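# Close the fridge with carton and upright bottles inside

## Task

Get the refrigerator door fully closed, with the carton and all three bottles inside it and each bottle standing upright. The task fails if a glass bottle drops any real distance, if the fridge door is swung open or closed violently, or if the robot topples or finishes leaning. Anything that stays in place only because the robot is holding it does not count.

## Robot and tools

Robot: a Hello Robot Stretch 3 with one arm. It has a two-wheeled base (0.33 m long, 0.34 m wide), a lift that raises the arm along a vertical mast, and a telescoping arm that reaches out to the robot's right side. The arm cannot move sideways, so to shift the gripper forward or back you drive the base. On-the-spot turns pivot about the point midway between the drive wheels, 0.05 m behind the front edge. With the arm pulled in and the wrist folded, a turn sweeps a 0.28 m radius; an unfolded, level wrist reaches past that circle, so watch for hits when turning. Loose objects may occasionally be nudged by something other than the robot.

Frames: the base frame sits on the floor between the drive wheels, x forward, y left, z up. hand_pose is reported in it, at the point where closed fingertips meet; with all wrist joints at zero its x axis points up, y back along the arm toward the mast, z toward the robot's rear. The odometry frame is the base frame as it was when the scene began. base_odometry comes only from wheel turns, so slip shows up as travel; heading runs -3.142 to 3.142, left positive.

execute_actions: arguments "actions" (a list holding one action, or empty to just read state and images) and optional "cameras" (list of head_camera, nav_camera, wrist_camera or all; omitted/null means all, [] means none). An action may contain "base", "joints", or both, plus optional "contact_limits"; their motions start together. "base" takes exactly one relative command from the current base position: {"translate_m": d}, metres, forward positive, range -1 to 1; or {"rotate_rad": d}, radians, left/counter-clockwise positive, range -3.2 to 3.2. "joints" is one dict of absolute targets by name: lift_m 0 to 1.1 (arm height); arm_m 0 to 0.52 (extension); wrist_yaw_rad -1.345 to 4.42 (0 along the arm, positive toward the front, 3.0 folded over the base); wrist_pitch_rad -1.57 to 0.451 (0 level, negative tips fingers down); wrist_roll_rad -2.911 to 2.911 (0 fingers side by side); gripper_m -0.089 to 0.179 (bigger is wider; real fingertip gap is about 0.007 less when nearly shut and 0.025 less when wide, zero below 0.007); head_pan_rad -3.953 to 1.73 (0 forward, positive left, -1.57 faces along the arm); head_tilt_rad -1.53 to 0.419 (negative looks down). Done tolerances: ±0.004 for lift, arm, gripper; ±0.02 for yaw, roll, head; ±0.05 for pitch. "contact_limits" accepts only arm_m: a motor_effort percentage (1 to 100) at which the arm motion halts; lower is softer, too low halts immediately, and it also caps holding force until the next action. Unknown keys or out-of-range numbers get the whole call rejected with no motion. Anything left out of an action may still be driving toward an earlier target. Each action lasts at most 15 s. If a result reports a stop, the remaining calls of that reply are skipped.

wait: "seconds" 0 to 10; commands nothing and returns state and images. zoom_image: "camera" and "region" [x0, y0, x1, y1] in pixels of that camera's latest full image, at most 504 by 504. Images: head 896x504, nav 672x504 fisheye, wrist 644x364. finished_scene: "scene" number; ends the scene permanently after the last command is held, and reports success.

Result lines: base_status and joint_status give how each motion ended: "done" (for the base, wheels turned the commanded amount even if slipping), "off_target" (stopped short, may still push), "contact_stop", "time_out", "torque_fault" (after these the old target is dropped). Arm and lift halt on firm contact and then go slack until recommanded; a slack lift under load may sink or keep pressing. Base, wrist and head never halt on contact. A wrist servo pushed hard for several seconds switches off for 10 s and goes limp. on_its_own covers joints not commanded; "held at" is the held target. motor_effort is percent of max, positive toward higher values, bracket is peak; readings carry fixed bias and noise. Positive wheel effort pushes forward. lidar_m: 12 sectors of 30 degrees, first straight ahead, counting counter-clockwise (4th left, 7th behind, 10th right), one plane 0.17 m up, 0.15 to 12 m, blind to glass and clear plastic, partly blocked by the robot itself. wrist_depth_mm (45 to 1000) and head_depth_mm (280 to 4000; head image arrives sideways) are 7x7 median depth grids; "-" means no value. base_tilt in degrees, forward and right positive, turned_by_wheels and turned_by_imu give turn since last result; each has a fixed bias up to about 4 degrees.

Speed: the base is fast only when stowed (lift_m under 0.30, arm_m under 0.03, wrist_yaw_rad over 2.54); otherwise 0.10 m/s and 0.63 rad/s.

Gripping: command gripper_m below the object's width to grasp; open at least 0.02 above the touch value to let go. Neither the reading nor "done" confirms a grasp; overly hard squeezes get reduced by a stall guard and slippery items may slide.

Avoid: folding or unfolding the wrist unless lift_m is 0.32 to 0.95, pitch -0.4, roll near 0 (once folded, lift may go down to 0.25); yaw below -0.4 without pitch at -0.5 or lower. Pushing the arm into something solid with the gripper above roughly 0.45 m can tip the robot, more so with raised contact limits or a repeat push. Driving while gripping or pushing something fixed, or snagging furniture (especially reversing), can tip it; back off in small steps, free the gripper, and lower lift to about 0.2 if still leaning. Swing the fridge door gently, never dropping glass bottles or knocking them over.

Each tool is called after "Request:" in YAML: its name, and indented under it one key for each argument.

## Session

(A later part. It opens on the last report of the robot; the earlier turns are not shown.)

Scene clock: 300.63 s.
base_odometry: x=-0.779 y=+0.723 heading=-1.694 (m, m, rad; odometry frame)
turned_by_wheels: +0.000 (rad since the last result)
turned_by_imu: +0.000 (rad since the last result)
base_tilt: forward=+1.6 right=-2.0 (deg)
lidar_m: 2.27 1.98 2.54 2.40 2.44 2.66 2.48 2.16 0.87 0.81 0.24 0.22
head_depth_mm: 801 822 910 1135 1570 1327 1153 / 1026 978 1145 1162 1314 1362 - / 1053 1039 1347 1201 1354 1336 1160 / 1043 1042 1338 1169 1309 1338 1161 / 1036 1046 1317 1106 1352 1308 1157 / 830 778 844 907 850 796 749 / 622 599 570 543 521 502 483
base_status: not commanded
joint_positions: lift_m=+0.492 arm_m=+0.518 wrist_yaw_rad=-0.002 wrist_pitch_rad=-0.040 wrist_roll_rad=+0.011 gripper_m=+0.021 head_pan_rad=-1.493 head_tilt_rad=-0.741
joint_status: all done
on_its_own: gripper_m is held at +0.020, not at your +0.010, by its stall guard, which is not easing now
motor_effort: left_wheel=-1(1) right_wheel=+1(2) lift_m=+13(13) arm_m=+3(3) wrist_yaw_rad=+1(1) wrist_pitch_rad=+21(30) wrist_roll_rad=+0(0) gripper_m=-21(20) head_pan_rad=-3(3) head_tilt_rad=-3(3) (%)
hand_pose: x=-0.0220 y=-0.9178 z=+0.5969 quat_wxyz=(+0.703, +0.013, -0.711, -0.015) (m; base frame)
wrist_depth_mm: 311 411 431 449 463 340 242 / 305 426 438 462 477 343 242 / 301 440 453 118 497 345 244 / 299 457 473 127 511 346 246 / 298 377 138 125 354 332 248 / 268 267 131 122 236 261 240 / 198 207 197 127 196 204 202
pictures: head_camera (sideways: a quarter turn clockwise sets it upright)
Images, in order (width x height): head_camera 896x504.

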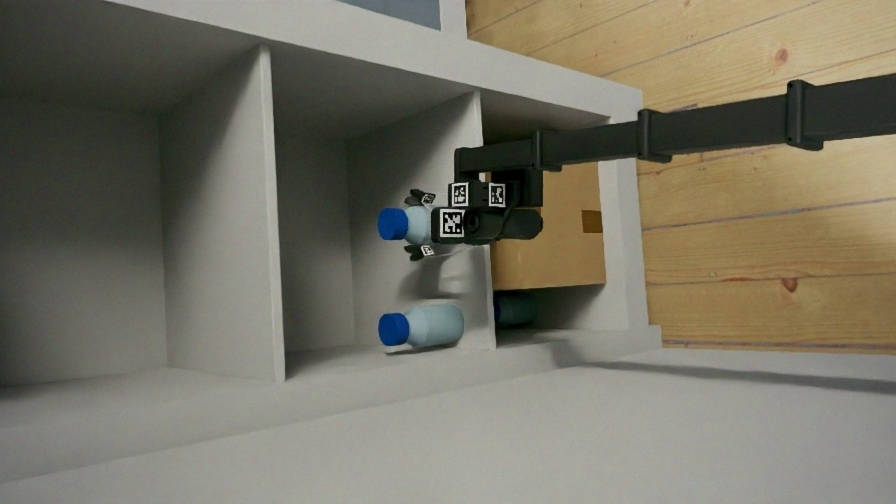

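Touched down.

Request:
execute_actions:
  actions:
    - {"joints":{"lift_m":0.486,"gripper_m":0.11}}
  cameras: []

Request:
execute_actions:
  actions:
    - {"joints":{"arm_m":0.0}}

Request:
execute_actions:
  actions:
    - {"base":{"translate_m":-0.25},"joints":{"lift_m":0.4,"wrist_pitch_rad":-0.4,"wrist_yaw_rad":3.0,"gripper_m":0.02,"head_pan_rad":-0.7}}

Scene clock: 307.03 s.
base_odometry: x=-0.779 y=+0.723 heading=-1.694 (m, m, rad; odometry frame)
turned_by_wheels: +0.000 (rad since the last result)
turned_by_imu: +0.000 (rad since the last result)
base_tilt: forward=+1.8 right=-2.0 (deg)
lidar_m: 2.27 1.97 2.55 2.39 2.44 2.66 2.49 2.16 0.87 0.81 0.24 0.22
head_depth_mm: 798 823 910 1136 1571 1330 1154 / 1025 984 1143 1162 1317 1345 - / 1053 1037 1341 1203 1352 1334 1153 / 1044 1041 1336 1166 1316 1335 1156 / 1036 1045 1314 1111 1356 1308 1161 / 828 778 841 911 849 794 749 / 621 598 570 544 520 502 483
base_status: not commanded
joint_positions: lift_m=+0.487 arm_m=+0.518 wrist_yaw_rad=-0.002 wrist_pitch_rad=-0.021 wrist_roll_rad=+0.011 gripper_m=+0.110 head_pan_rad=-1.493 head_tilt_rad=-0.741
joint_status: all done
motor_effort: left_wheel=-1(1) right_wheel=+1(1) lift_m=+12(16) arm_m=+3(3) wrist_yaw_rad=+1(1) wrist_pitch_rad=+11(21) wrist_roll_rad=+0(0) gripper_m=+1(83) head_pan_rad=-3(3) head_tilt_rad=-4(3) (%)
hand_pose: x=-0.0220 y=-0.9184 z=+0.5958 quat_wxyz=(+0.703, +0.007, -0.711, -0.009) (m; base frame)
wrist_depth_mm: 308 412 433 453 461 340 243 / 305 429 447 458 483 344 243 / 303 443 452 120 495 344 246 / 300 452 476 130 506 344 246 / 299 388 148 127 348 331 247 / 269 288 240 125 251 280 240 / 207 206 196 130 196 203 202
pictures: none
No camera images: the call's "cameras" was empty. Leave "cameras" out to get every camera's image.

Scene clock: 312.03 s.
base_odometry: x=-0.779 y=+0.723 heading=-1.694 (m, m, rad; odometry frame)
turned_by_wheels: +0.000 (rad since the last result)
turned_by_imu: +0.000 (rad since the last result)
base_tilt: forward=+1.7 right=-2.1 (deg)
lidar_m: 2.27 1.98 2.54 2.39 2.43 2.67 2.49 2.16 0.87 0.81 0.24 0.22
head_depth_mm: 798 822 911 1134 1576 1334 1154 / 1025 982 1147 1162 1349 1335 1158 / 1056 1042 1340 1204 1349 1329 1178 / 1045 1041 1336 1128 1306 1334 1179 / 1036 1045 1320 1111 1353 1308 1159 / 829 775 845 909 848 795 748 / 621 598 569 544 521 501 484
base_status: not commanded
joint_positions: lift_m=+0.487 arm_m=+0.000 wrist_yaw_rad=-0.002 wrist_pitch_rad=-0.021 wrist_roll_rad=+0.011 gripper_m=+0.110 head_pan_rad=-1.493 head_tilt_rad=-0.741
joint_status: all done
motor_effort: left_wheel=-1(1) right_wheel=+1(1) lift_m=+11(12) arm_m=-3(3) wrist_yaw_rad=+1(1) wrist_pitch_rad=+11(11) wrist_roll_rad=+0(0) gripper_m=+2(0) head_pan_rad=-3(3) head_tilt_rad=-4(3) (%)
hand_pose: x=-0.0220 y=-0.4010 z=+0.5957 quat_wxyz=(+0.703, +0.007, -0.711, -0.009) (m; base frame)
wrist_depth_mm: 301 484 786 925 688 - - / 296 466 912 962 690 - - / 291 463 685 - 702 - - / 289 453 640 669 651 - - / 287 407 837 698 790 - - / 286 372 759 675 733 - - / 268 482 729 695 715 957 947
pictures: head_camera (sideways: a quarter turn clockwise sets it upright), nav_camera (sideways: a quarter turn counterclockwise sets it upright), wrist_camera
Images, in order (width x height): head_camera 896x504, nav_camera 672x504, wrist_camera 644x364.

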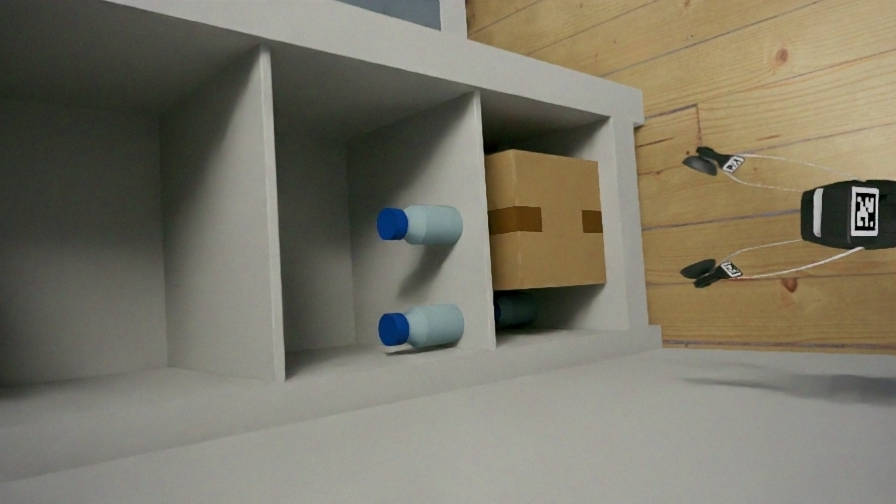

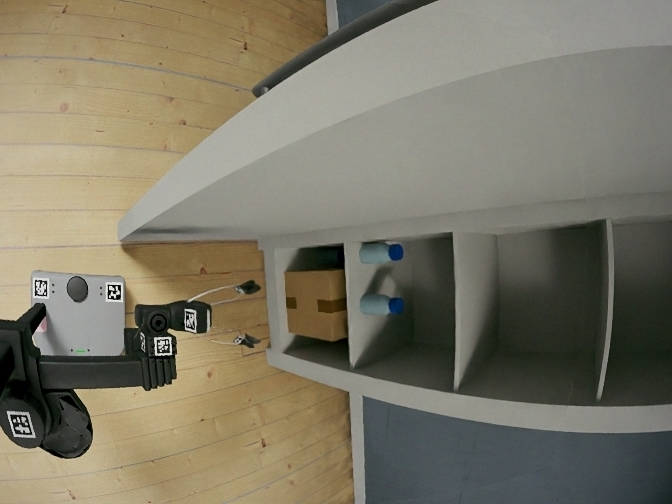

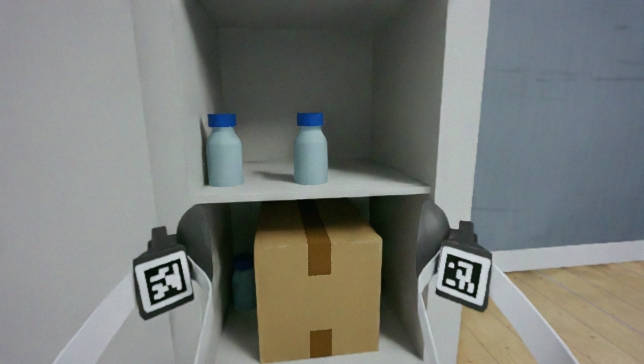

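Scene clock: 315.70 s.
base_odometry: x=-0.749 y=+0.971 heading=-1.694 (m, m, rad; odometry frame)
turned_by_wheels: +0.000 (rad since the last result)
turned_by_imu: +0.001 (rad since the last result)
base_tilt: forward=+1.6 right=-2.0 (deg)
lidar_m: 2.52 2.19 2.52 2.37 2.41 2.40 2.24 2.19 1.48 0.83 0.63 0.44
head_depth_mm: 725 826 1019 1128 1248 1291 1155 / 643 756 912 1105 1355 1331 1160 / 560 642 754 912 1152 1306 1161 / 495 559 642 752 910 1148 1157 / 445 496 557 641 751 908 1103 / 404 444 493 557 639 778 1120 / 369 403 443 500 623 1338 1157
base_status: done
joint_positions: lift_m=+0.401 arm_m=+0.000 wrist_yaw_rad=+2.996 wrist_pitch_rad=-0.415 wrist_roll_rad=+0.011 gripper_m=+0.020 head_pan_rad=-0.707 head_tilt_rad=-0.741
joint_status: all done
motor_effort: left_wheel=-1(6) right_wheel=+1(3) lift_m=+12(11) arm_m=-3(3) wrist_yaw_rad=+2(3) wrist_pitch_rad=+8(10) wrist_roll_rad=+0(0) gripper_m=+0(83) head_pan_rad=+2(32) head_tilt_rad=-3(2) (%)
hand_pose: x=+0.0112 y=+0.0771 z=+0.4138 quat_wxyz=(+0.196, +0.704, +0.094, +0.676) (m; base frame)
wrist_depth_mm: - - - - - - - / - - - - - - - / - - - - - - - / 949 934 940 927 937 967 924 / 759 766 792 783 759 752 760 / 637 635 - 615 642 631 644 / 554 543 - 566 550 547 546
pictures: head_camera (sideways: a quarter turn clockwise sets it upright), nav_camera (sideways: a quarter turn counterclockwise sets it upright), wrist_camera
Images, in order (width x height): head_camera 896x504, nav_camera 672x504, wrist_camera 644x364.

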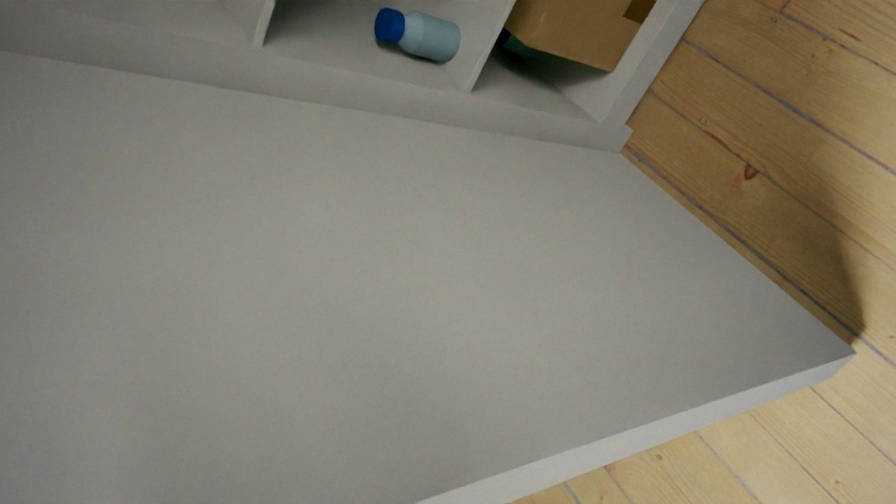

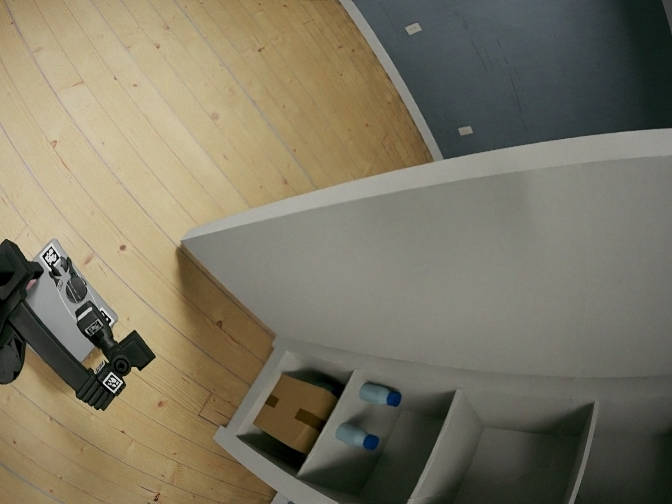

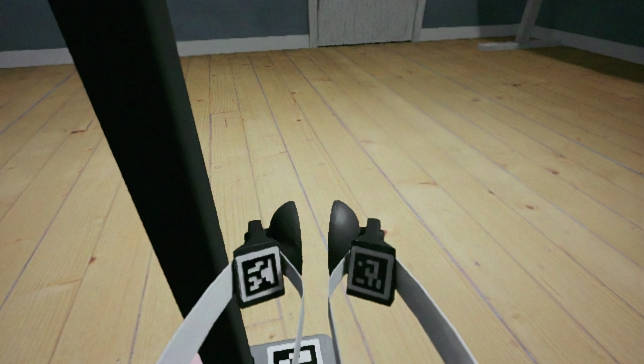

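Request:
execute_actions:
  actions:
    - {"base":{"rotate_rad":0.4},"joints":{"lift_m":0.28}}
  cameras: []

Request:
execute_actions:
  actions:
    - {"base":{"translate_m":0.5}}
  cameras: []

Request:
execute_actions:
  actions:
    - {"base":{"rotate_rad":-0.4}}
  cameras: []

Request:
execute_actions:
  actions:
    - {"base":{"translate_m":0.3},"joints":{"head_pan_rad":-1.8,"lift_m":0.4}}

Scene clock: 324.07 s.
base_odometry: x=-0.749 y=+0.971 heading=-1.294 (m, m, rad; odometry frame)
turned_by_wheels: +0.400 (rad since the last result)
turned_by_imu: +0.391 (rad since the last result)
base_tilt: forward=+1.8 right=-2.1 (deg)
lidar_m: 2.20 2.67 2.37 2.37 2.54 2.24 2.24 1.58 0.83 0.76 0.45 0.44
head_depth_mm: 411 474 561 689 890 1247 1159 / 388 445 520 627 792 1067 1153 / 367 418 484 575 710 927 1138 / 352 399 463 547 672 881 1113 / 2201 2514 2396 1937 1579 1334 1160 / 2190 2446 2506 1930 1582 1334 1157 / 2105 2323 2482 1935 1590 1339 1157
base_status: done
joint_positions: lift_m=+0.281 arm_m=+0.000 wrist_yaw_rad=+2.997 wrist_pitch_rad=-0.416 wrist_roll_rad=+0.011 gripper_m=+0.020 head_pan_rad=-0.707 head_tilt_rad=-0.741
joint_status: all done
motor_effort: left_wheel=-1(6) right_wheel=+1(4) lift_m=+12(11) arm_m=-3(3) wrist_yaw_rad=+2(2) wrist_pitch_rad=+8(8) wrist_roll_rad=+0(0) gripper_m=+0(1) head_pan_rad=+2(3) head_tilt_rad=-3(3) (%)
hand_pose: x=+0.0112 y=+0.0771 z=+0.2936 quat_wxyz=(+0.197, +0.704, +0.095, +0.676) (m; base frame)
wrist_depth_mm: - - - - - - - / - - - - - - - / 961 - 951 969 952 959 944 / 726 706 722 721 724 719 721 / 580 588 598 603 579 585 577 / 487 510 - - 491 485 488 / - - - - 422 424 419
pictures: none
No camera images: the call's "cameras" was empty. Leave "cameras" out to get every camera's image.

Scene clock: 327.47 s.
base_odometry: x=-0.612 y=+0.490 heading=-1.294 (m, m, rad; odometry frame)
turned_by_wheels: +0.000 (rad since the last result)
turned_by_imu: -0.001 (rad since the last result)
base_tilt: forward=+1.8 right=-2.1 (deg)
lidar_m: 1.70 2.41 2.20 2.23 2.64 2.71 2.72 1.12 0.34 1.53 1.82 2.04
head_depth_mm: 1851 1983 2166 1920 1571 1337 1153 / 2063 2283 2383 1918 1574 1334 1154 / 2057 2346 2502 1916 1578 1337 1155 / 1963 2202 2389 1928 1572 1333 1158 / 1861 2092 2317 1943 1573 1335 1160 / 1782 1987 2227 1932 1580 1332 1159 / 1707 1884 2112 1949 1585 1337 1162
base_status: done
joint_positions: lift_m=+0.280 arm_m=+0.000 wrist_yaw_rad=+2.997 wrist_pitch_rad=-0.416 wrist_roll_rad=+0.011 gripper_m=+0.020 head_pan_rad=-0.707 head_tilt_rad=-0.741
joint_status: not commanded
motor_effort: left_wheel=-1(7) right_wheel=+1(6) lift_m=+12(12) arm_m=-3(3) wrist_yaw_rad=+2(3) wrist_pitch_rad=+8(8) wrist_roll_rad=+0(0) gripper_m=+0(0) head_pan_rad=+3(3) head_tilt_rad=-4(3) (%)
hand_pose: x=+0.0111 y=+0.0770 z=+0.2936 quat_wxyz=(+0.196, +0.704, +0.095, +0.676) (m; base frame)
wrist_depth_mm: - - - - - - - / - - - - - - - / 932 - 941 942 950 944 951 / 735 735 722 716 719 727 729 / 568 591 604 590 590 592 589 / 491 500 - - 486 491 495 / - - - - 421 423 421
pictures: none
No camera images: the call's "cameras" was empty. Leave "cameras" out to get every camera's image.

Scene clock: 328.77 s.
base_odometry: x=-0.612 y=+0.490 heading=-1.694 (m, m, rad; odometry frame)
turned_by_wheels: -0.400 (rad since the last result)
turned_by_imu: -0.391 (rad since the last result)
base_tilt: forward=+1.7 right=-2.0 (deg)
lidar_m: 2.04 1.71 2.37 2.20 2.26 2.89 2.71 2.44 1.09 0.34 1.55 1.99
head_depth_mm: 1375 1516 1682 1841 1573 1336 1155 / 1467 1620 1833 1925 1578 1329 1161 / 1579 1767 2000 1931 1574 1334 1158 / 1713 1927 2212 1949 1572 1333 1156 / 1864 2123 2377 1928 1579 1340 1157 / 2037 2324 2484 1937 1582 1338 1161 / 2013 2204 2335 1939 1592 1342 1160
base_status: done
joint_positions: lift_m=+0.280 arm_m=+0.000 wrist_yaw_rad=+2.997 wrist_pitch_rad=-0.416 wrist_roll_rad=+0.011 gripper_m=+0.020 head_pan_rad=-0.707 head_tilt_rad=-0.741
joint_status: not commanded
motor_effort: left_wheel=+1(8) right_wheel=+0(5) lift_m=+12(12) arm_m=-3(3) wrist_yaw_rad=+2(2) wrist_pitch_rad=+8(8) wrist_roll_rad=+0(0) gripper_m=+0(1) head_pan_rad=+2(2) head_tilt_rad=-4(4) (%)
hand_pose: x=+0.0111 y=+0.0770 z=+0.2936 quat_wxyz=(+0.196, +0.704, +0.095, +0.676) (m; base frame)
wrist_depth_mm: - - - - - - - / - - - - - - - / 931 - 943 947 932 937 960 / 709 719 723 725 717 720 730 / 567 586 601 595 587 594 580 / 490 508 - - 493 494 494 / - - - - 423 420 421
pictures: none
No camera images: the call's "cameras" was empty. Leave "cameras" out to get every camera's image.

Scene clock: 333.00 s.
base_odometry: x=-0.649 y=+0.192 heading=-1.694 (m, m, rad; odometry frame)
turned_by_wheels: +0.000 (rad since the last result)
turned_by_imu: -0.001 (rad since the last result)
base_tilt: forward=+1.7 right=-2.1 (deg)
lidar_m: 1.75 1.44 2.25 2.24 2.30 2.92 3.01 2.40 0.44 0.88 1.52 1.87
head_depth_mm: 345 412 466 513 601 1270 1152 / 470 509 542 591 687 806 1090 / 561 619 690 782 900 1067 1133 / 695 789 908 1073 1316 1331 1159 / 1011 1196 1469 1762 1577 1333 1159 / 1267 1431 1616 1811 1572 1333 1159 / 1233 1368 1551 1764 1588 1334 1161
base_status: done
joint_positions: lift_m=+0.399 arm_m=+0.000 wrist_yaw_rad=+2.997 wrist_pitch_rad=-0.416 wrist_roll_rad=+0.011 gripper_m=+0.020 head_pan_rad=-1.793 head_tilt_rad=-0.742
joint_status: all done
motor_effort: left_wheel=+1(10) right_wheel=+0(4) lift_m=+28(29) arm_m=-3(3) wrist_yaw_rad=+2(2) wrist_pitch_rad=+8(8) wrist_roll_rad=+0(0) gripper_m=-1(0) head_pan_rad=-3(33) head_tilt_rad=-3(3) (%)
hand_pose: x=+0.0110 y=+0.0770 z=+0.4125 quat_wxyz=(+0.197, +0.704, +0.095, +0.676) (m; base frame)
wrist_depth_mm: - - - - - - - / - - - - - - - / - - - - - - - / 942 947 932 916 908 924 915 / 740 748 793 775 774 752 756 / 637 628 - 622 629 632 632 / 541 549 - 563 540 547 549
pictures: head_camera (sideways: a quarter turn clockwise sets it upright), nav_camera (sideways: a quarter turn counterclockwise sets it upright), wrist_camera
Images, in order (width x height): head_camera 896x504, nav_camera 672x504, wrist_camera 644x364.

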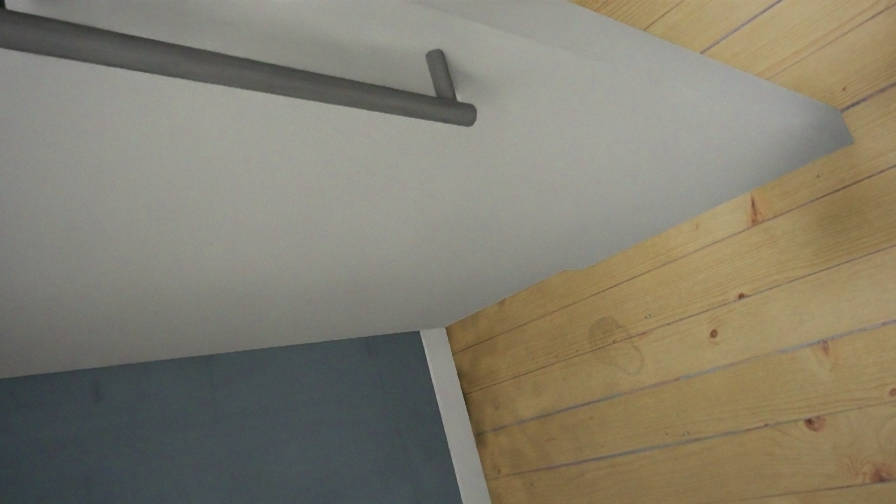

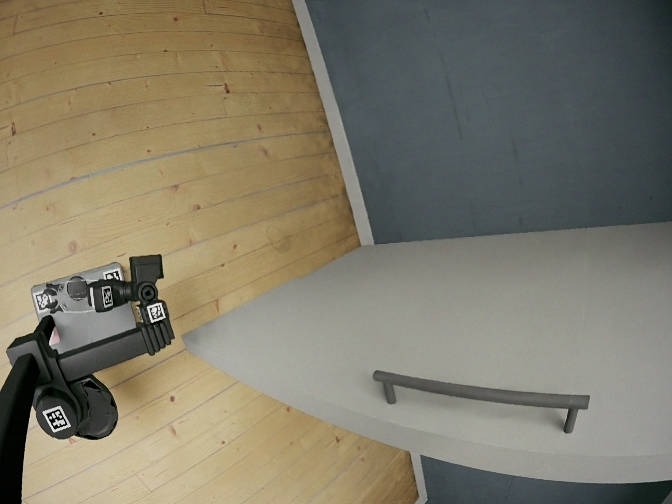

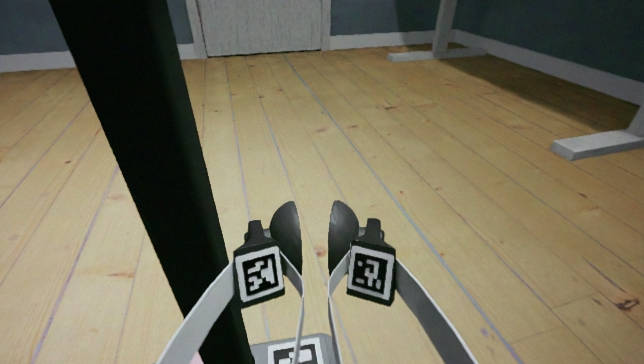

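Request:
execute_actions:
  actions:
    - {"base":{"translate_m":0.13}}
  cameras: []

Request:
execute_actions:
  actions:
    - {"joints":{"arm_m":0.38}}
  cameras: ["nav_camera"]

Request:
execute_actions:
  actions:
    - {"base":{"translate_m":-0.35}}
  cameras: ["nav_camera"]

Scene clock: 339.90 s.
base_odometry: x=-0.665 y=+0.063 heading=-1.694 (m, m, rad; odometry frame)
turned_by_wheels: +0.000 (rad since the last result)
turned_by_imu: +0.000 (rad since the last result)
base_tilt: forward=+1.7 right=-2.1 (deg)
lidar_m: 1.61 1.33 2.09 2.25 2.30 2.95 3.13 0.53 0.57 1.33 1.51 1.73
head_depth_mm: 579 620 669 727 795 895 1114 / 672 730 797 878 982 1113 1136 / 803 884 985 1117 1293 1310 1157 / 1068 1206 1399 1643 1586 1342 1156 / 1300 1465 1674 1859 1577 1335 1157 / 1263 1412 1603 1802 1584 1334 1162 / 1218 1358 1533 1753 1576 1337 1161
base_status: done
joint_positions: lift_m=+0.399 arm_m=+0.000 wrist_yaw_rad=+2.997 wrist_pitch_rad=-0.416 wrist_roll_rad=+0.011 gripper_m=+0.020 head_pan_rad=-1.793 head_tilt_rad=-0.742
joint_status: not commanded
motor_effort: left_wheel=+1(6) right_wheel=-1(2) lift_m=+28(28) arm_m=-3(3) wrist_yaw_rad=+2(1) wrist_pitch_rad=+8(8) wrist_roll_rad=+0(0) gripper_m=+0(1) head_pan_rad=-3(3) head_tilt_rad=-3(4) (%)
hand_pose: x=+0.0110 y=+0.0770 z=+0.4125 quat_wxyz=(+0.197, +0.704, +0.095, +0.676) (m; base frame)
wrist_depth_mm: - - - - - - - / - - - - - - - / - - - - - - - / 936 923 934 926 927 960 948 / 759 756 784 769 778 759 763 / 629 633 - 615 647 626 629 / 545 544 - 562 544 555 555
pictures: none
No camera images: the call's "cameras" was empty. Leave "cameras" out to get every camera's image.

Scene clock: 343.90 s.
base_odometry: x=-0.665 y=+0.063 heading=-1.694 (m, m, rad; odometry frame)
turned_by_wheels: +0.000 (rad since the last result)
turned_by_imu: +0.000 (rad since the last result)
base_tilt: forward=+1.8 right=-2.0 (deg)
lidar_m: 1.61 1.32 2.10 2.25 2.31 2.94 3.13 0.53 0.57 1.33 1.51 1.74
head_depth_mm: 579 620 667 724 794 899 1113 / 670 729 798 878 981 1114 1132 / 804 886 987 1120 1293 1302 1179 / 1067 1205 1390 1640 1577 1327 1158 / 1303 1464 1673 1862 1631 1317 1177 / 1267 1413 1600 1807 1616 1332 1153 / 1220 1356 1541 1756 1582 1341 1160
base_status: not commanded
joint_positions: lift_m=+0.399 arm_m=+0.380 wrist_yaw_rad=+2.997 wrist_pitch_rad=-0.416 wrist_roll_rad=+0.011 gripper_m=+0.020 head_pan_rad=-1.793 head_tilt_rad=-0.742
joint_status: all done
motor_effort: left_wheel=+1(1) right_wheel=-1(1) lift_m=+27(27) arm_m=+3(4) wrist_yaw_rad=+2(2) wrist_pitch_rad=+8(8) wrist_roll_rad=+0(0) gripper_m=+1(1) head_pan_rad=-3(3) head_tilt_rad=-3(3) (%)
hand_pose: x=+0.0110 y=-0.3024 z=+0.4125 quat_wxyz=(+0.197, +0.704, +0.095, +0.676) (m; base frame)
wrist_depth_mm: - - - - - - - / - - - - - - - / - - - - - - - / 931 941 - 936 945 946 942 / 752 739 - 770 755 750 754 / 628 - - - 641 632 635 / 544 536 - 542 545 546 556
pictures: nav_camera (sideways: a quarter turn counterclockwise sets it upright)
Images, in order (width x height): nav_camera 672x504.

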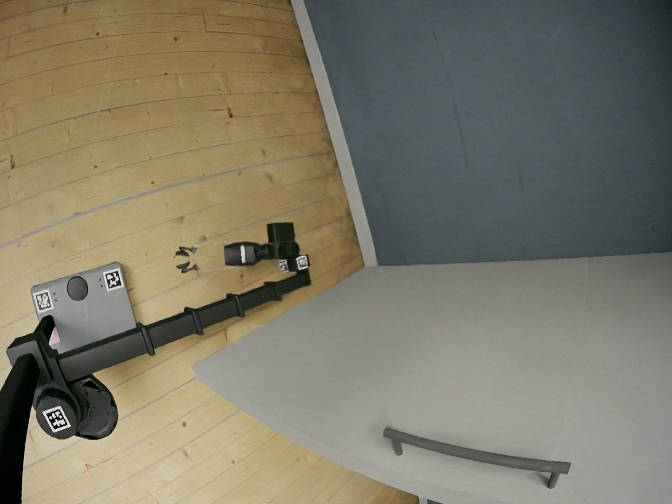

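Scene clock: 348.70 s.
base_odometry: x=-0.622 y=+0.410 heading=-1.694 (m, m, rad; odometry frame)
turned_by_wheels: +0.000 (rad since the last result)
turned_by_imu: +0.004 (rad since the last result)
base_tilt: forward=+1.8 right=-2.0 (deg)
lidar_m: 1.96 1.63 2.37 2.21 2.27 2.91 2.79 2.41 0.56 0.70 1.55 1.98
head_depth_mm: 462 504 552 656 1495 1335 1156 / 494 548 617 706 824 1023 1154 / 529 591 673 781 931 1148 1179 / 569 642 739 874 1035 1261 1158 / 616 704 821 986 1194 1316 1180 / 672 776 927 1690 1588 1332 1158 / 977 1354 1569 1775 1578 1335 1161
base_status: done
joint_positions: lift_m=+0.400 arm_m=+0.380 wrist_yaw_rad=+2.999 wrist_pitch_rad=-0.417 wrist_roll_rad=+0.011 gripper_m=+0.020 head_pan_rad=-1.793 head_tilt_rad=-0.742
joint_status: not commanded
motor_effort: left_wheel=+1(17) right_wheel=+0(33) lift_m=+28(28) arm_m=+2(3) wrist_yaw_rad=+0(0) wrist_pitch_rad=+8(9) wrist_roll_rad=+0(0) gripper_m=+0(0) head_pan_rad=-3(3) head_tilt_rad=-4(2) (%)
hand_pose: x=+0.0107 y=-0.3025 z=+0.4125 quat_wxyz=(+0.196, +0.704, +0.096, +0.676) (m; base frame)
wrist_depth_mm: - - - - - - - / - - - - - - - / - - - - - - - / 921 928 - 972 932 949 945 / 765 754 - 785 759 758 760 / 629 - - - 620 638 634 / 545 537 - 544 551 551 545
pictures: nav_camera (sideways: a quarter turn counterclockwise sets it upright)
Images, in order (width x height): nav_camera 672x504.

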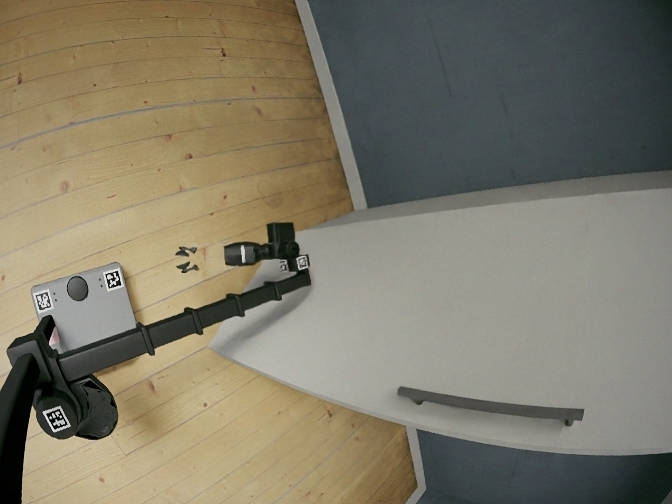

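Request:
execute_actions:
  actions:
    - {"base":{"translate_m":-0.2}}
  cameras: ["nav_camera"]

Request:
execute_actions:
  actions:
    - {"base":{"translate_m":-0.08}}
  cameras: ["nav_camera","head_camera"]

Scene clock: 354.70 s.
base_odometry: x=-0.597 y=+0.609 heading=-1.694 (m, m, rad; odometry frame)
turned_by_wheels: +0.000 (rad since the last result)
turned_by_imu: +0.001 (rad since the last result)
base_tilt: forward=+1.7 right=-2.0 (deg)
lidar_m: 2.16 1.81 2.35 2.20 2.25 2.77 2.60 2.44 0.59 0.64 1.57 2.01
head_depth_mm: 1602 1842 2157 1923 1580 1328 1153 / 478 554 1935 1866 1583 1339 1155 / 478 547 609 740 901 1218 1178 / 516 581 670 790 946 1248 1156 / 540 614 712 848 1007 1252 1180 / 566 648 758 907 1128 1329 1157 / 595 686 809 990 1474 1336 1158
base_status: done
joint_positions: lift_m=+0.400 arm_m=+0.380 wrist_yaw_rad=+2.999 wrist_pitch_rad=-0.417 wrist_roll_rad=+0.011 gripper_m=+0.020 head_pan_rad=-1.793 head_tilt_rad=-0.742
joint_status: not commanded
motor_effort: left_wheel=+0(4) right_wheel=+0(2) lift_m=+27(27) arm_m=+2(2) wrist_yaw_rad=+0(0) wrist_pitch_rad=+8(8) wrist_roll_rad=+0(0) gripper_m=+0(1) head_pan_rad=-3(3) head_tilt_rad=-3(3) (%)
hand_pose: x=+0.0107 y=-0.3025 z=+0.4125 quat_wxyz=(+0.196, +0.704, +0.096, +0.676) (m; base frame)
wrist_depth_mm: - - - - - - - / - - - - - - - / - - - - - - - / 944 945 - 932 956 926 952 / 752 756 - 798 751 758 761 / 626 - - - 633 633 634 / 543 538 - 546 550 544 543
pictures: nav_camera (sideways: a quarter turn counterclockwise sets it upright)
Images, in order (width x height): nav_camera 672x504.

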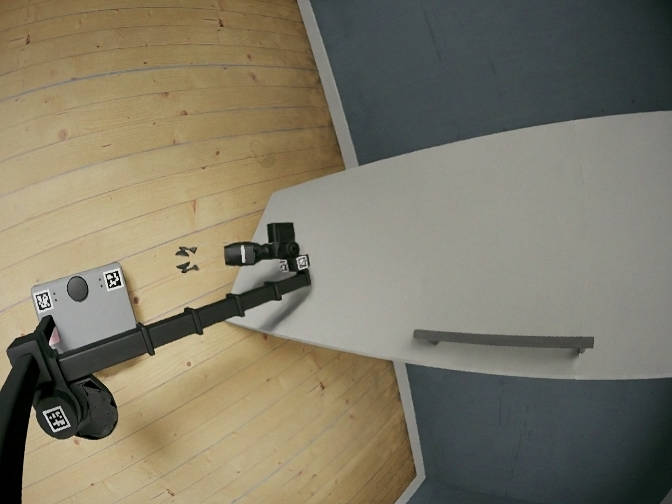

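Scene clock: 356.63 s.
base_odometry: x=-0.588 y=+0.688 heading=-1.694 (m, m, rad; odometry frame)
turned_by_wheels: +0.000 (rad since the last result)
turned_by_imu: +0.000 (rad since the last result)
base_tilt: forward=+1.8 right=-1.9 (deg)
lidar_m: 2.24 1.88 2.34 2.20 2.25 2.68 2.52 2.45 0.56 0.58 0.93 2.02
head_depth_mm: 1601 1840 2161 1916 1574 1332 1157 / 1538 1744 2030 1930 1570 1330 1155 / 472 547 1823 1806 1532 1304 1180 / 456 498 576 713 854 1130 1159 / 488 555 643 765 908 1215 1180 / 511 586 685 825 1022 1286 1157 / 538 620 732 893 1147 1342 1161
base_status: done
joint_positions: lift_m=+0.400 arm_m=+0.380 wrist_yaw_rad=+2.999 wrist_pitch_rad=-0.417 wrist_roll_rad=+0.011 gripper_m=+0.020 head_pan_rad=-1.793 head_tilt_rad=-0.742
joint_status: not commanded
motor_effort: left_wheel=+0(4) right_wheel=+1(5) lift_m=+28(27) arm_m=+2(2) wrist_yaw_rad=+1(0) wrist_pitch_rad=+8(8) wrist_roll_rad=+1(0) gripper_m=+0(1) head_pan_rad=-3(4) head_tilt_rad=-3(2) (%)
hand_pose: x=+0.0107 y=-0.3025 z=+0.4125 quat_wxyz=(+0.196, +0.704, +0.096, +0.676) (m; base frame)
wrist_depth_mm: - - - - - - - / - - - - - - - / - - - - - - - / 939 937 - 952 926 935 933 / 747 744 - 784 771 749 764 / 629 - - - 631 635 633 / 544 549 - 546 548 546 538
pictures: head_camera (sideways: a quarter turn clockwise sets it upright), nav_camera (sideways: a quarter turn counterclockwise sets it upright)
Images, in order (width x height): head_camera 896x504, nav_camera 672x504.

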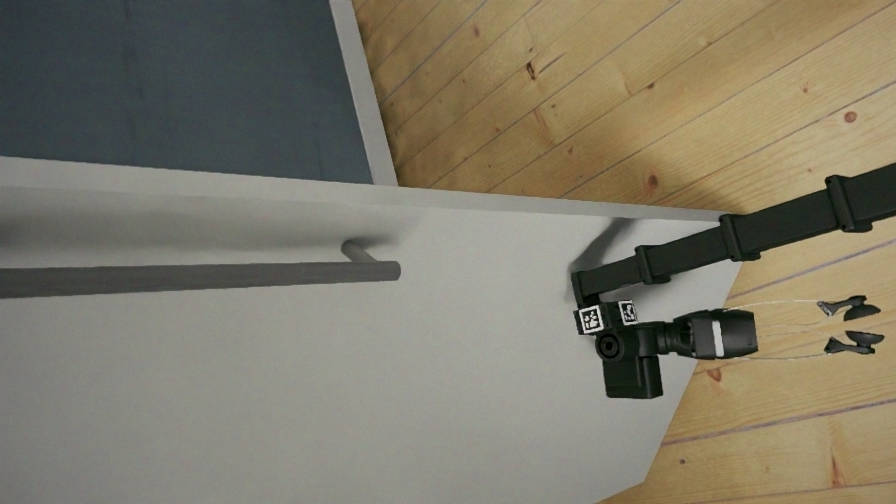

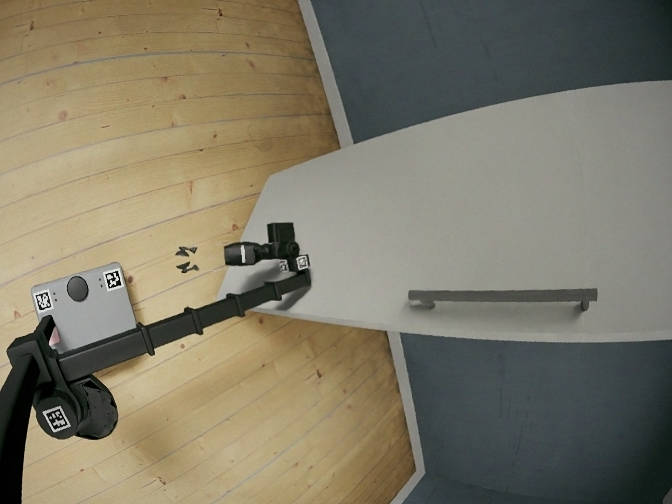

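Request:
execute_actions:
  actions:
    - {"base":{"translate_m":-0.15}}
  cameras: ["nav_camera"]

Request:
execute_actions:
  actions:
    - {"joints":{"arm_m":0.518}}

Scene clock: 361.87 s.
base_odometry: x=-0.569 y=+0.837 heading=-1.694 (m, m, rad; odometry frame)
turned_by_wheels: +0.000 (rad since the last result)
turned_by_imu: +0.001 (rad since the last result)
base_tilt: forward=+1.8 right=-1.9 (deg)
lidar_m: 2.39 2.02 2.32 2.20 2.23 2.53 2.37 2.40 1.67 0.60 0.82 2.04
head_depth_mm: 1619 1846 2171 1921 1574 1330 1154 / 1553 1766 2049 1932 1571 1337 1158 / 1492 1692 1950 1927 1577 1331 1182 / 1436 1609 1837 1927 1581 1308 1157 / 517 575 655 765 890 1203 1178 / 485 554 638 792 955 1251 1158 / 516 590 689 828 1034 1277 1160
base_status: done
joint_positions: lift_m=+0.400 arm_m=+0.380 wrist_yaw_rad=+3.000 wrist_pitch_rad=-0.417 wrist_roll_rad=+0.011 gripper_m=+0.020 head_pan_rad=-1.793 head_tilt_rad=-0.742
joint_status: not commanded
motor_effort: left_wheel=+0(10) right_wheel=+1(24) lift_m=+27(27) arm_m=+2(2) wrist_yaw_rad=-1(1) wrist_pitch_rad=+9(9) wrist_roll_rad=+0(0) gripper_m=+0(1) head_pan_rad=-3(3) head_tilt_rad=-3(2) (%)
hand_pose: x=+0.0105 y=-0.3025 z=+0.4124 quat_wxyz=(+0.196, +0.704, +0.096, +0.676) (m; base frame)
wrist_depth_mm: - - - - - - - / - - - - - - - / - - - - - - - / 932 951 - 934 942 942 954 / 740 749 - - 755 759 750 / 626 - - - 624 636 624 / 541 538 - 547 538 539 552
pictures: nav_camera (sideways: a quarter turn counterclockwise sets it upright)
Images, in order (width x height): nav_camera 672x504.

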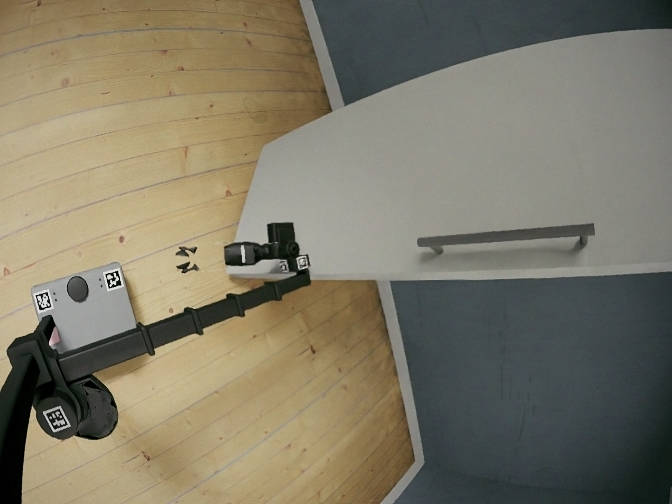

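Scene clock: 364.23 s.
base_odometry: x=-0.569 y=+0.837 heading=-1.694 (m, m, rad; odometry frame)
turned_by_wheels: +0.000 (rad since the last result)
turned_by_imu: -0.006 (rad since the last result)
base_tilt: forward=+1.8 right=-2.1 (deg)
lidar_m: 2.39 2.03 2.34 2.20 2.22 2.53 2.37 2.40 1.67 0.90 0.93 2.03
head_depth_mm: 1624 1870 2197 1918 1571 1331 1153 / 1559 1789 2062 1921 1578 1333 1155 / 1492 1695 1959 1933 1578 1332 1176 / 1431 1614 1849 1875 1577 1332 1136 / 758 844 979 1135 1426 1336 1157 / 742 832 947 1098 1329 1333 1157 / 723 806 916 1059 1255 1341 1160
base_status: not commanded
joint_positions: lift_m=+0.400 arm_m=+0.518 wrist_yaw_rad=+3.000 wrist_pitch_rad=-0.417 wrist_roll_rad=+0.011 gripper_m=+0.020 head_pan_rad=-1.793 head_tilt_rad=-0.743
joint_status: all done
motor_effort: left_wheel=+0(17) right_wheel=+0(20) lift_m=+27(28) arm_m=+3(15) wrist_yaw_rad=+0(0) wrist_pitch_rad=+9(9) wrist_roll_rad=+0(0) gripper_m=-1(0) head_pan_rad=-3(3) head_tilt_rad=-3(3) (%)
hand_pose: x=+0.0105 y=-0.4404 z=+0.4124 quat_wxyz=(+0.196, +0.704, +0.096, +0.676) (m; base frame)
wrist_depth_mm: - - - - - - - / - - - - - - - / - - - - - - - / 946 947 - 929 929 941 934 / 741 743 - - 761 760 766 / 630 635 - 610 637 633 631 / 545 537 542 544 542 544 543
pictures: head_camera (sideways: a quarter turn clockwise sets it upright), nav_camera (sideways: a quarter turn counterclockwise sets it upright), wrist_camera
Images, in order (width x height): head_camera 896x504, nav_camera 672x504, wrist_camera 644x364.

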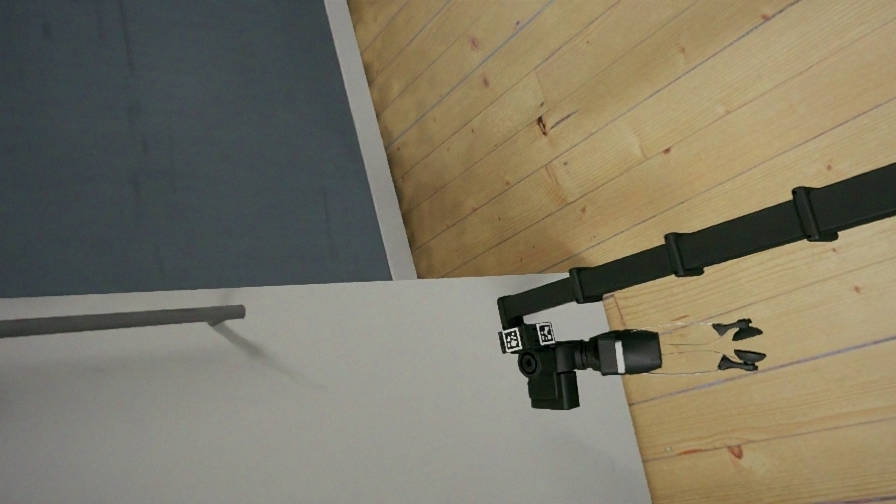

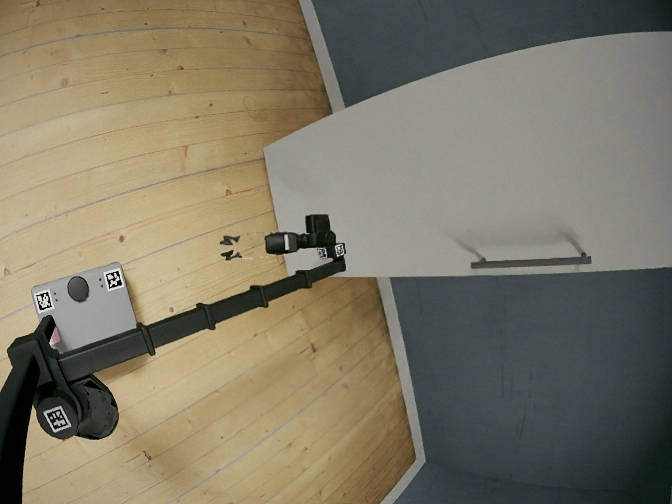

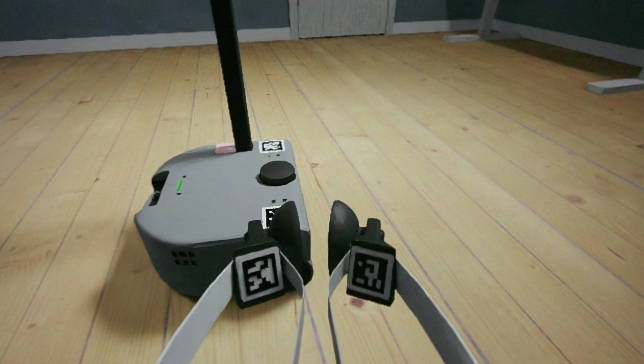

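Request:
execute_actions:
  actions:
    - {"base":{"translate_m":-0.55},"joints":{"arm_m":0.2,"head_pan_rad":-1.25,"head_tilt_rad":-0.5}}

Scene clock: 373.97 s.
base_odometry: x=-0.501 y=+1.383 heading=-1.694 (m, m, rad; odometry frame)
turned_by_wheels: +0.000 (rad since the last result)
turned_by_imu: +0.002 (rad since the last result)
base_tilt: forward=+1.6 right=-2.0 (deg)
lidar_m: 2.94 2.55 2.29 2.14 2.17 1.95 1.82 1.85 1.74 1.51 1.02 1.28
head_depth_mm: 1303 1423 1544 1694 1842 1562 1290 / 1327 1438 1572 1724 1861 1562 1293 / 1339 1460 1601 1770 1901 1567 1293 / 1287 1369 1467 1582 1720 1520 1303 / 858 909 996 1105 1242 1414 1297 / 850 927 1014 1135 1273 1446 1299 / 863 942 1037 1158 1310 1473 1307
base_status: done
joint_positions: lift_m=+0.400 arm_m=+0.200 wrist_yaw_rad=+3.000 wrist_pitch_rad=-0.417 wrist_roll_rad=+0.011 gripper_m=+0.020 head_pan_rad=-1.257 head_tilt_rad=-0.507
joint_status: all done
motor_effort: left_wheel=+0(3) right_wheel=+1(5) lift_m=+27(27) arm_m=-3(4) wrist_yaw_rad=+0(0) wrist_pitch_rad=+9(9) wrist_roll_rad=+0(0) gripper_m=+0(1) head_pan_rad=+2(26) head_tilt_rad=+2(15) (%)
hand_pose: x=+0.0105 y=-0.1230 z=+0.4124 quat_wxyz=(+0.196, +0.704, +0.096, +0.676) (m; base frame)
wrist_depth_mm: - - - - - - - / - - - - - - - / - - - - - - - / 925 925 949 943 917 958 917 / 743 755 784 788 746 767 746 / 634 - - - 638 636 634 / 549 - - 545 552 549 547
pictures: head_camera (sideways: a quarter turn clockwise sets it upright), nav_camera (sideways: a quarter turn counterclockwise sets it upright), wrist_camera
Images, in order (width x height): head_camera 896x504, nav_camera 672x504, wrist_camera 644x364.

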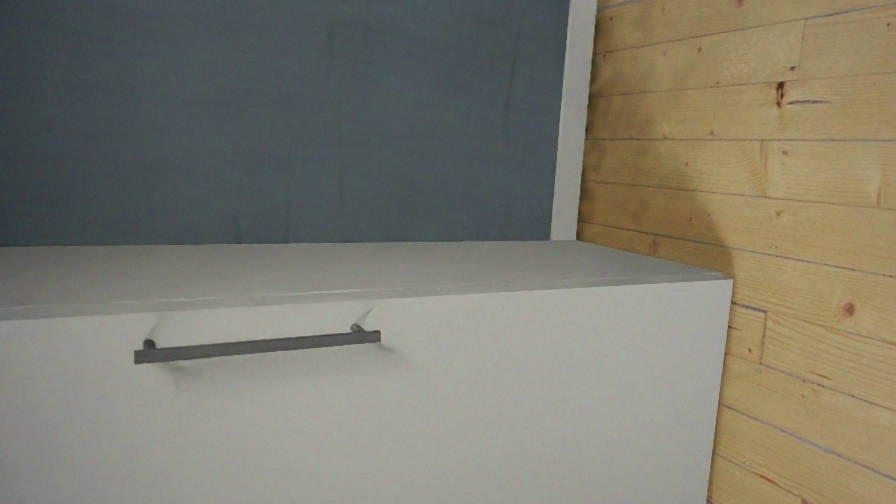

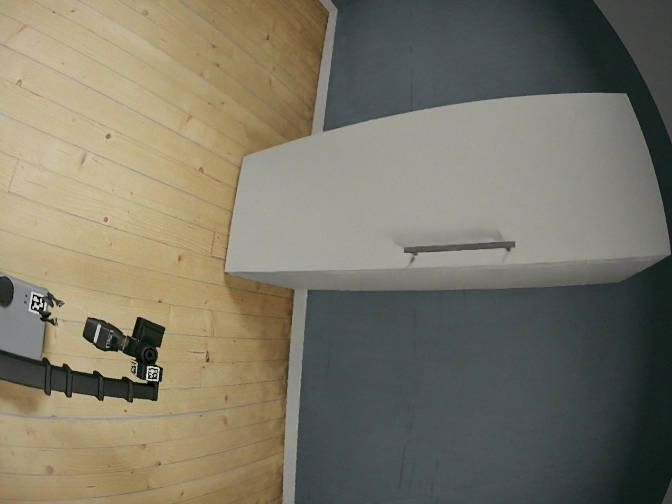

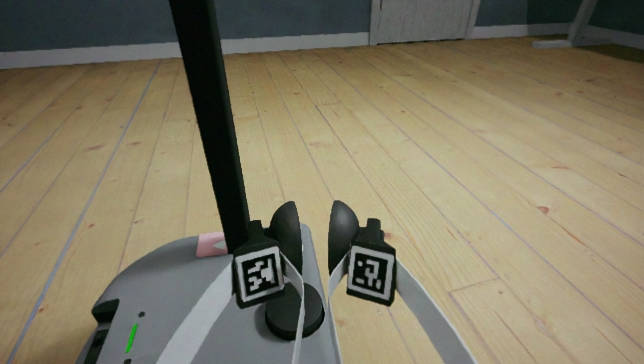

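Flush closed.

Request:
finished_scene:
  scene: 2

The scene is finished: the task was done.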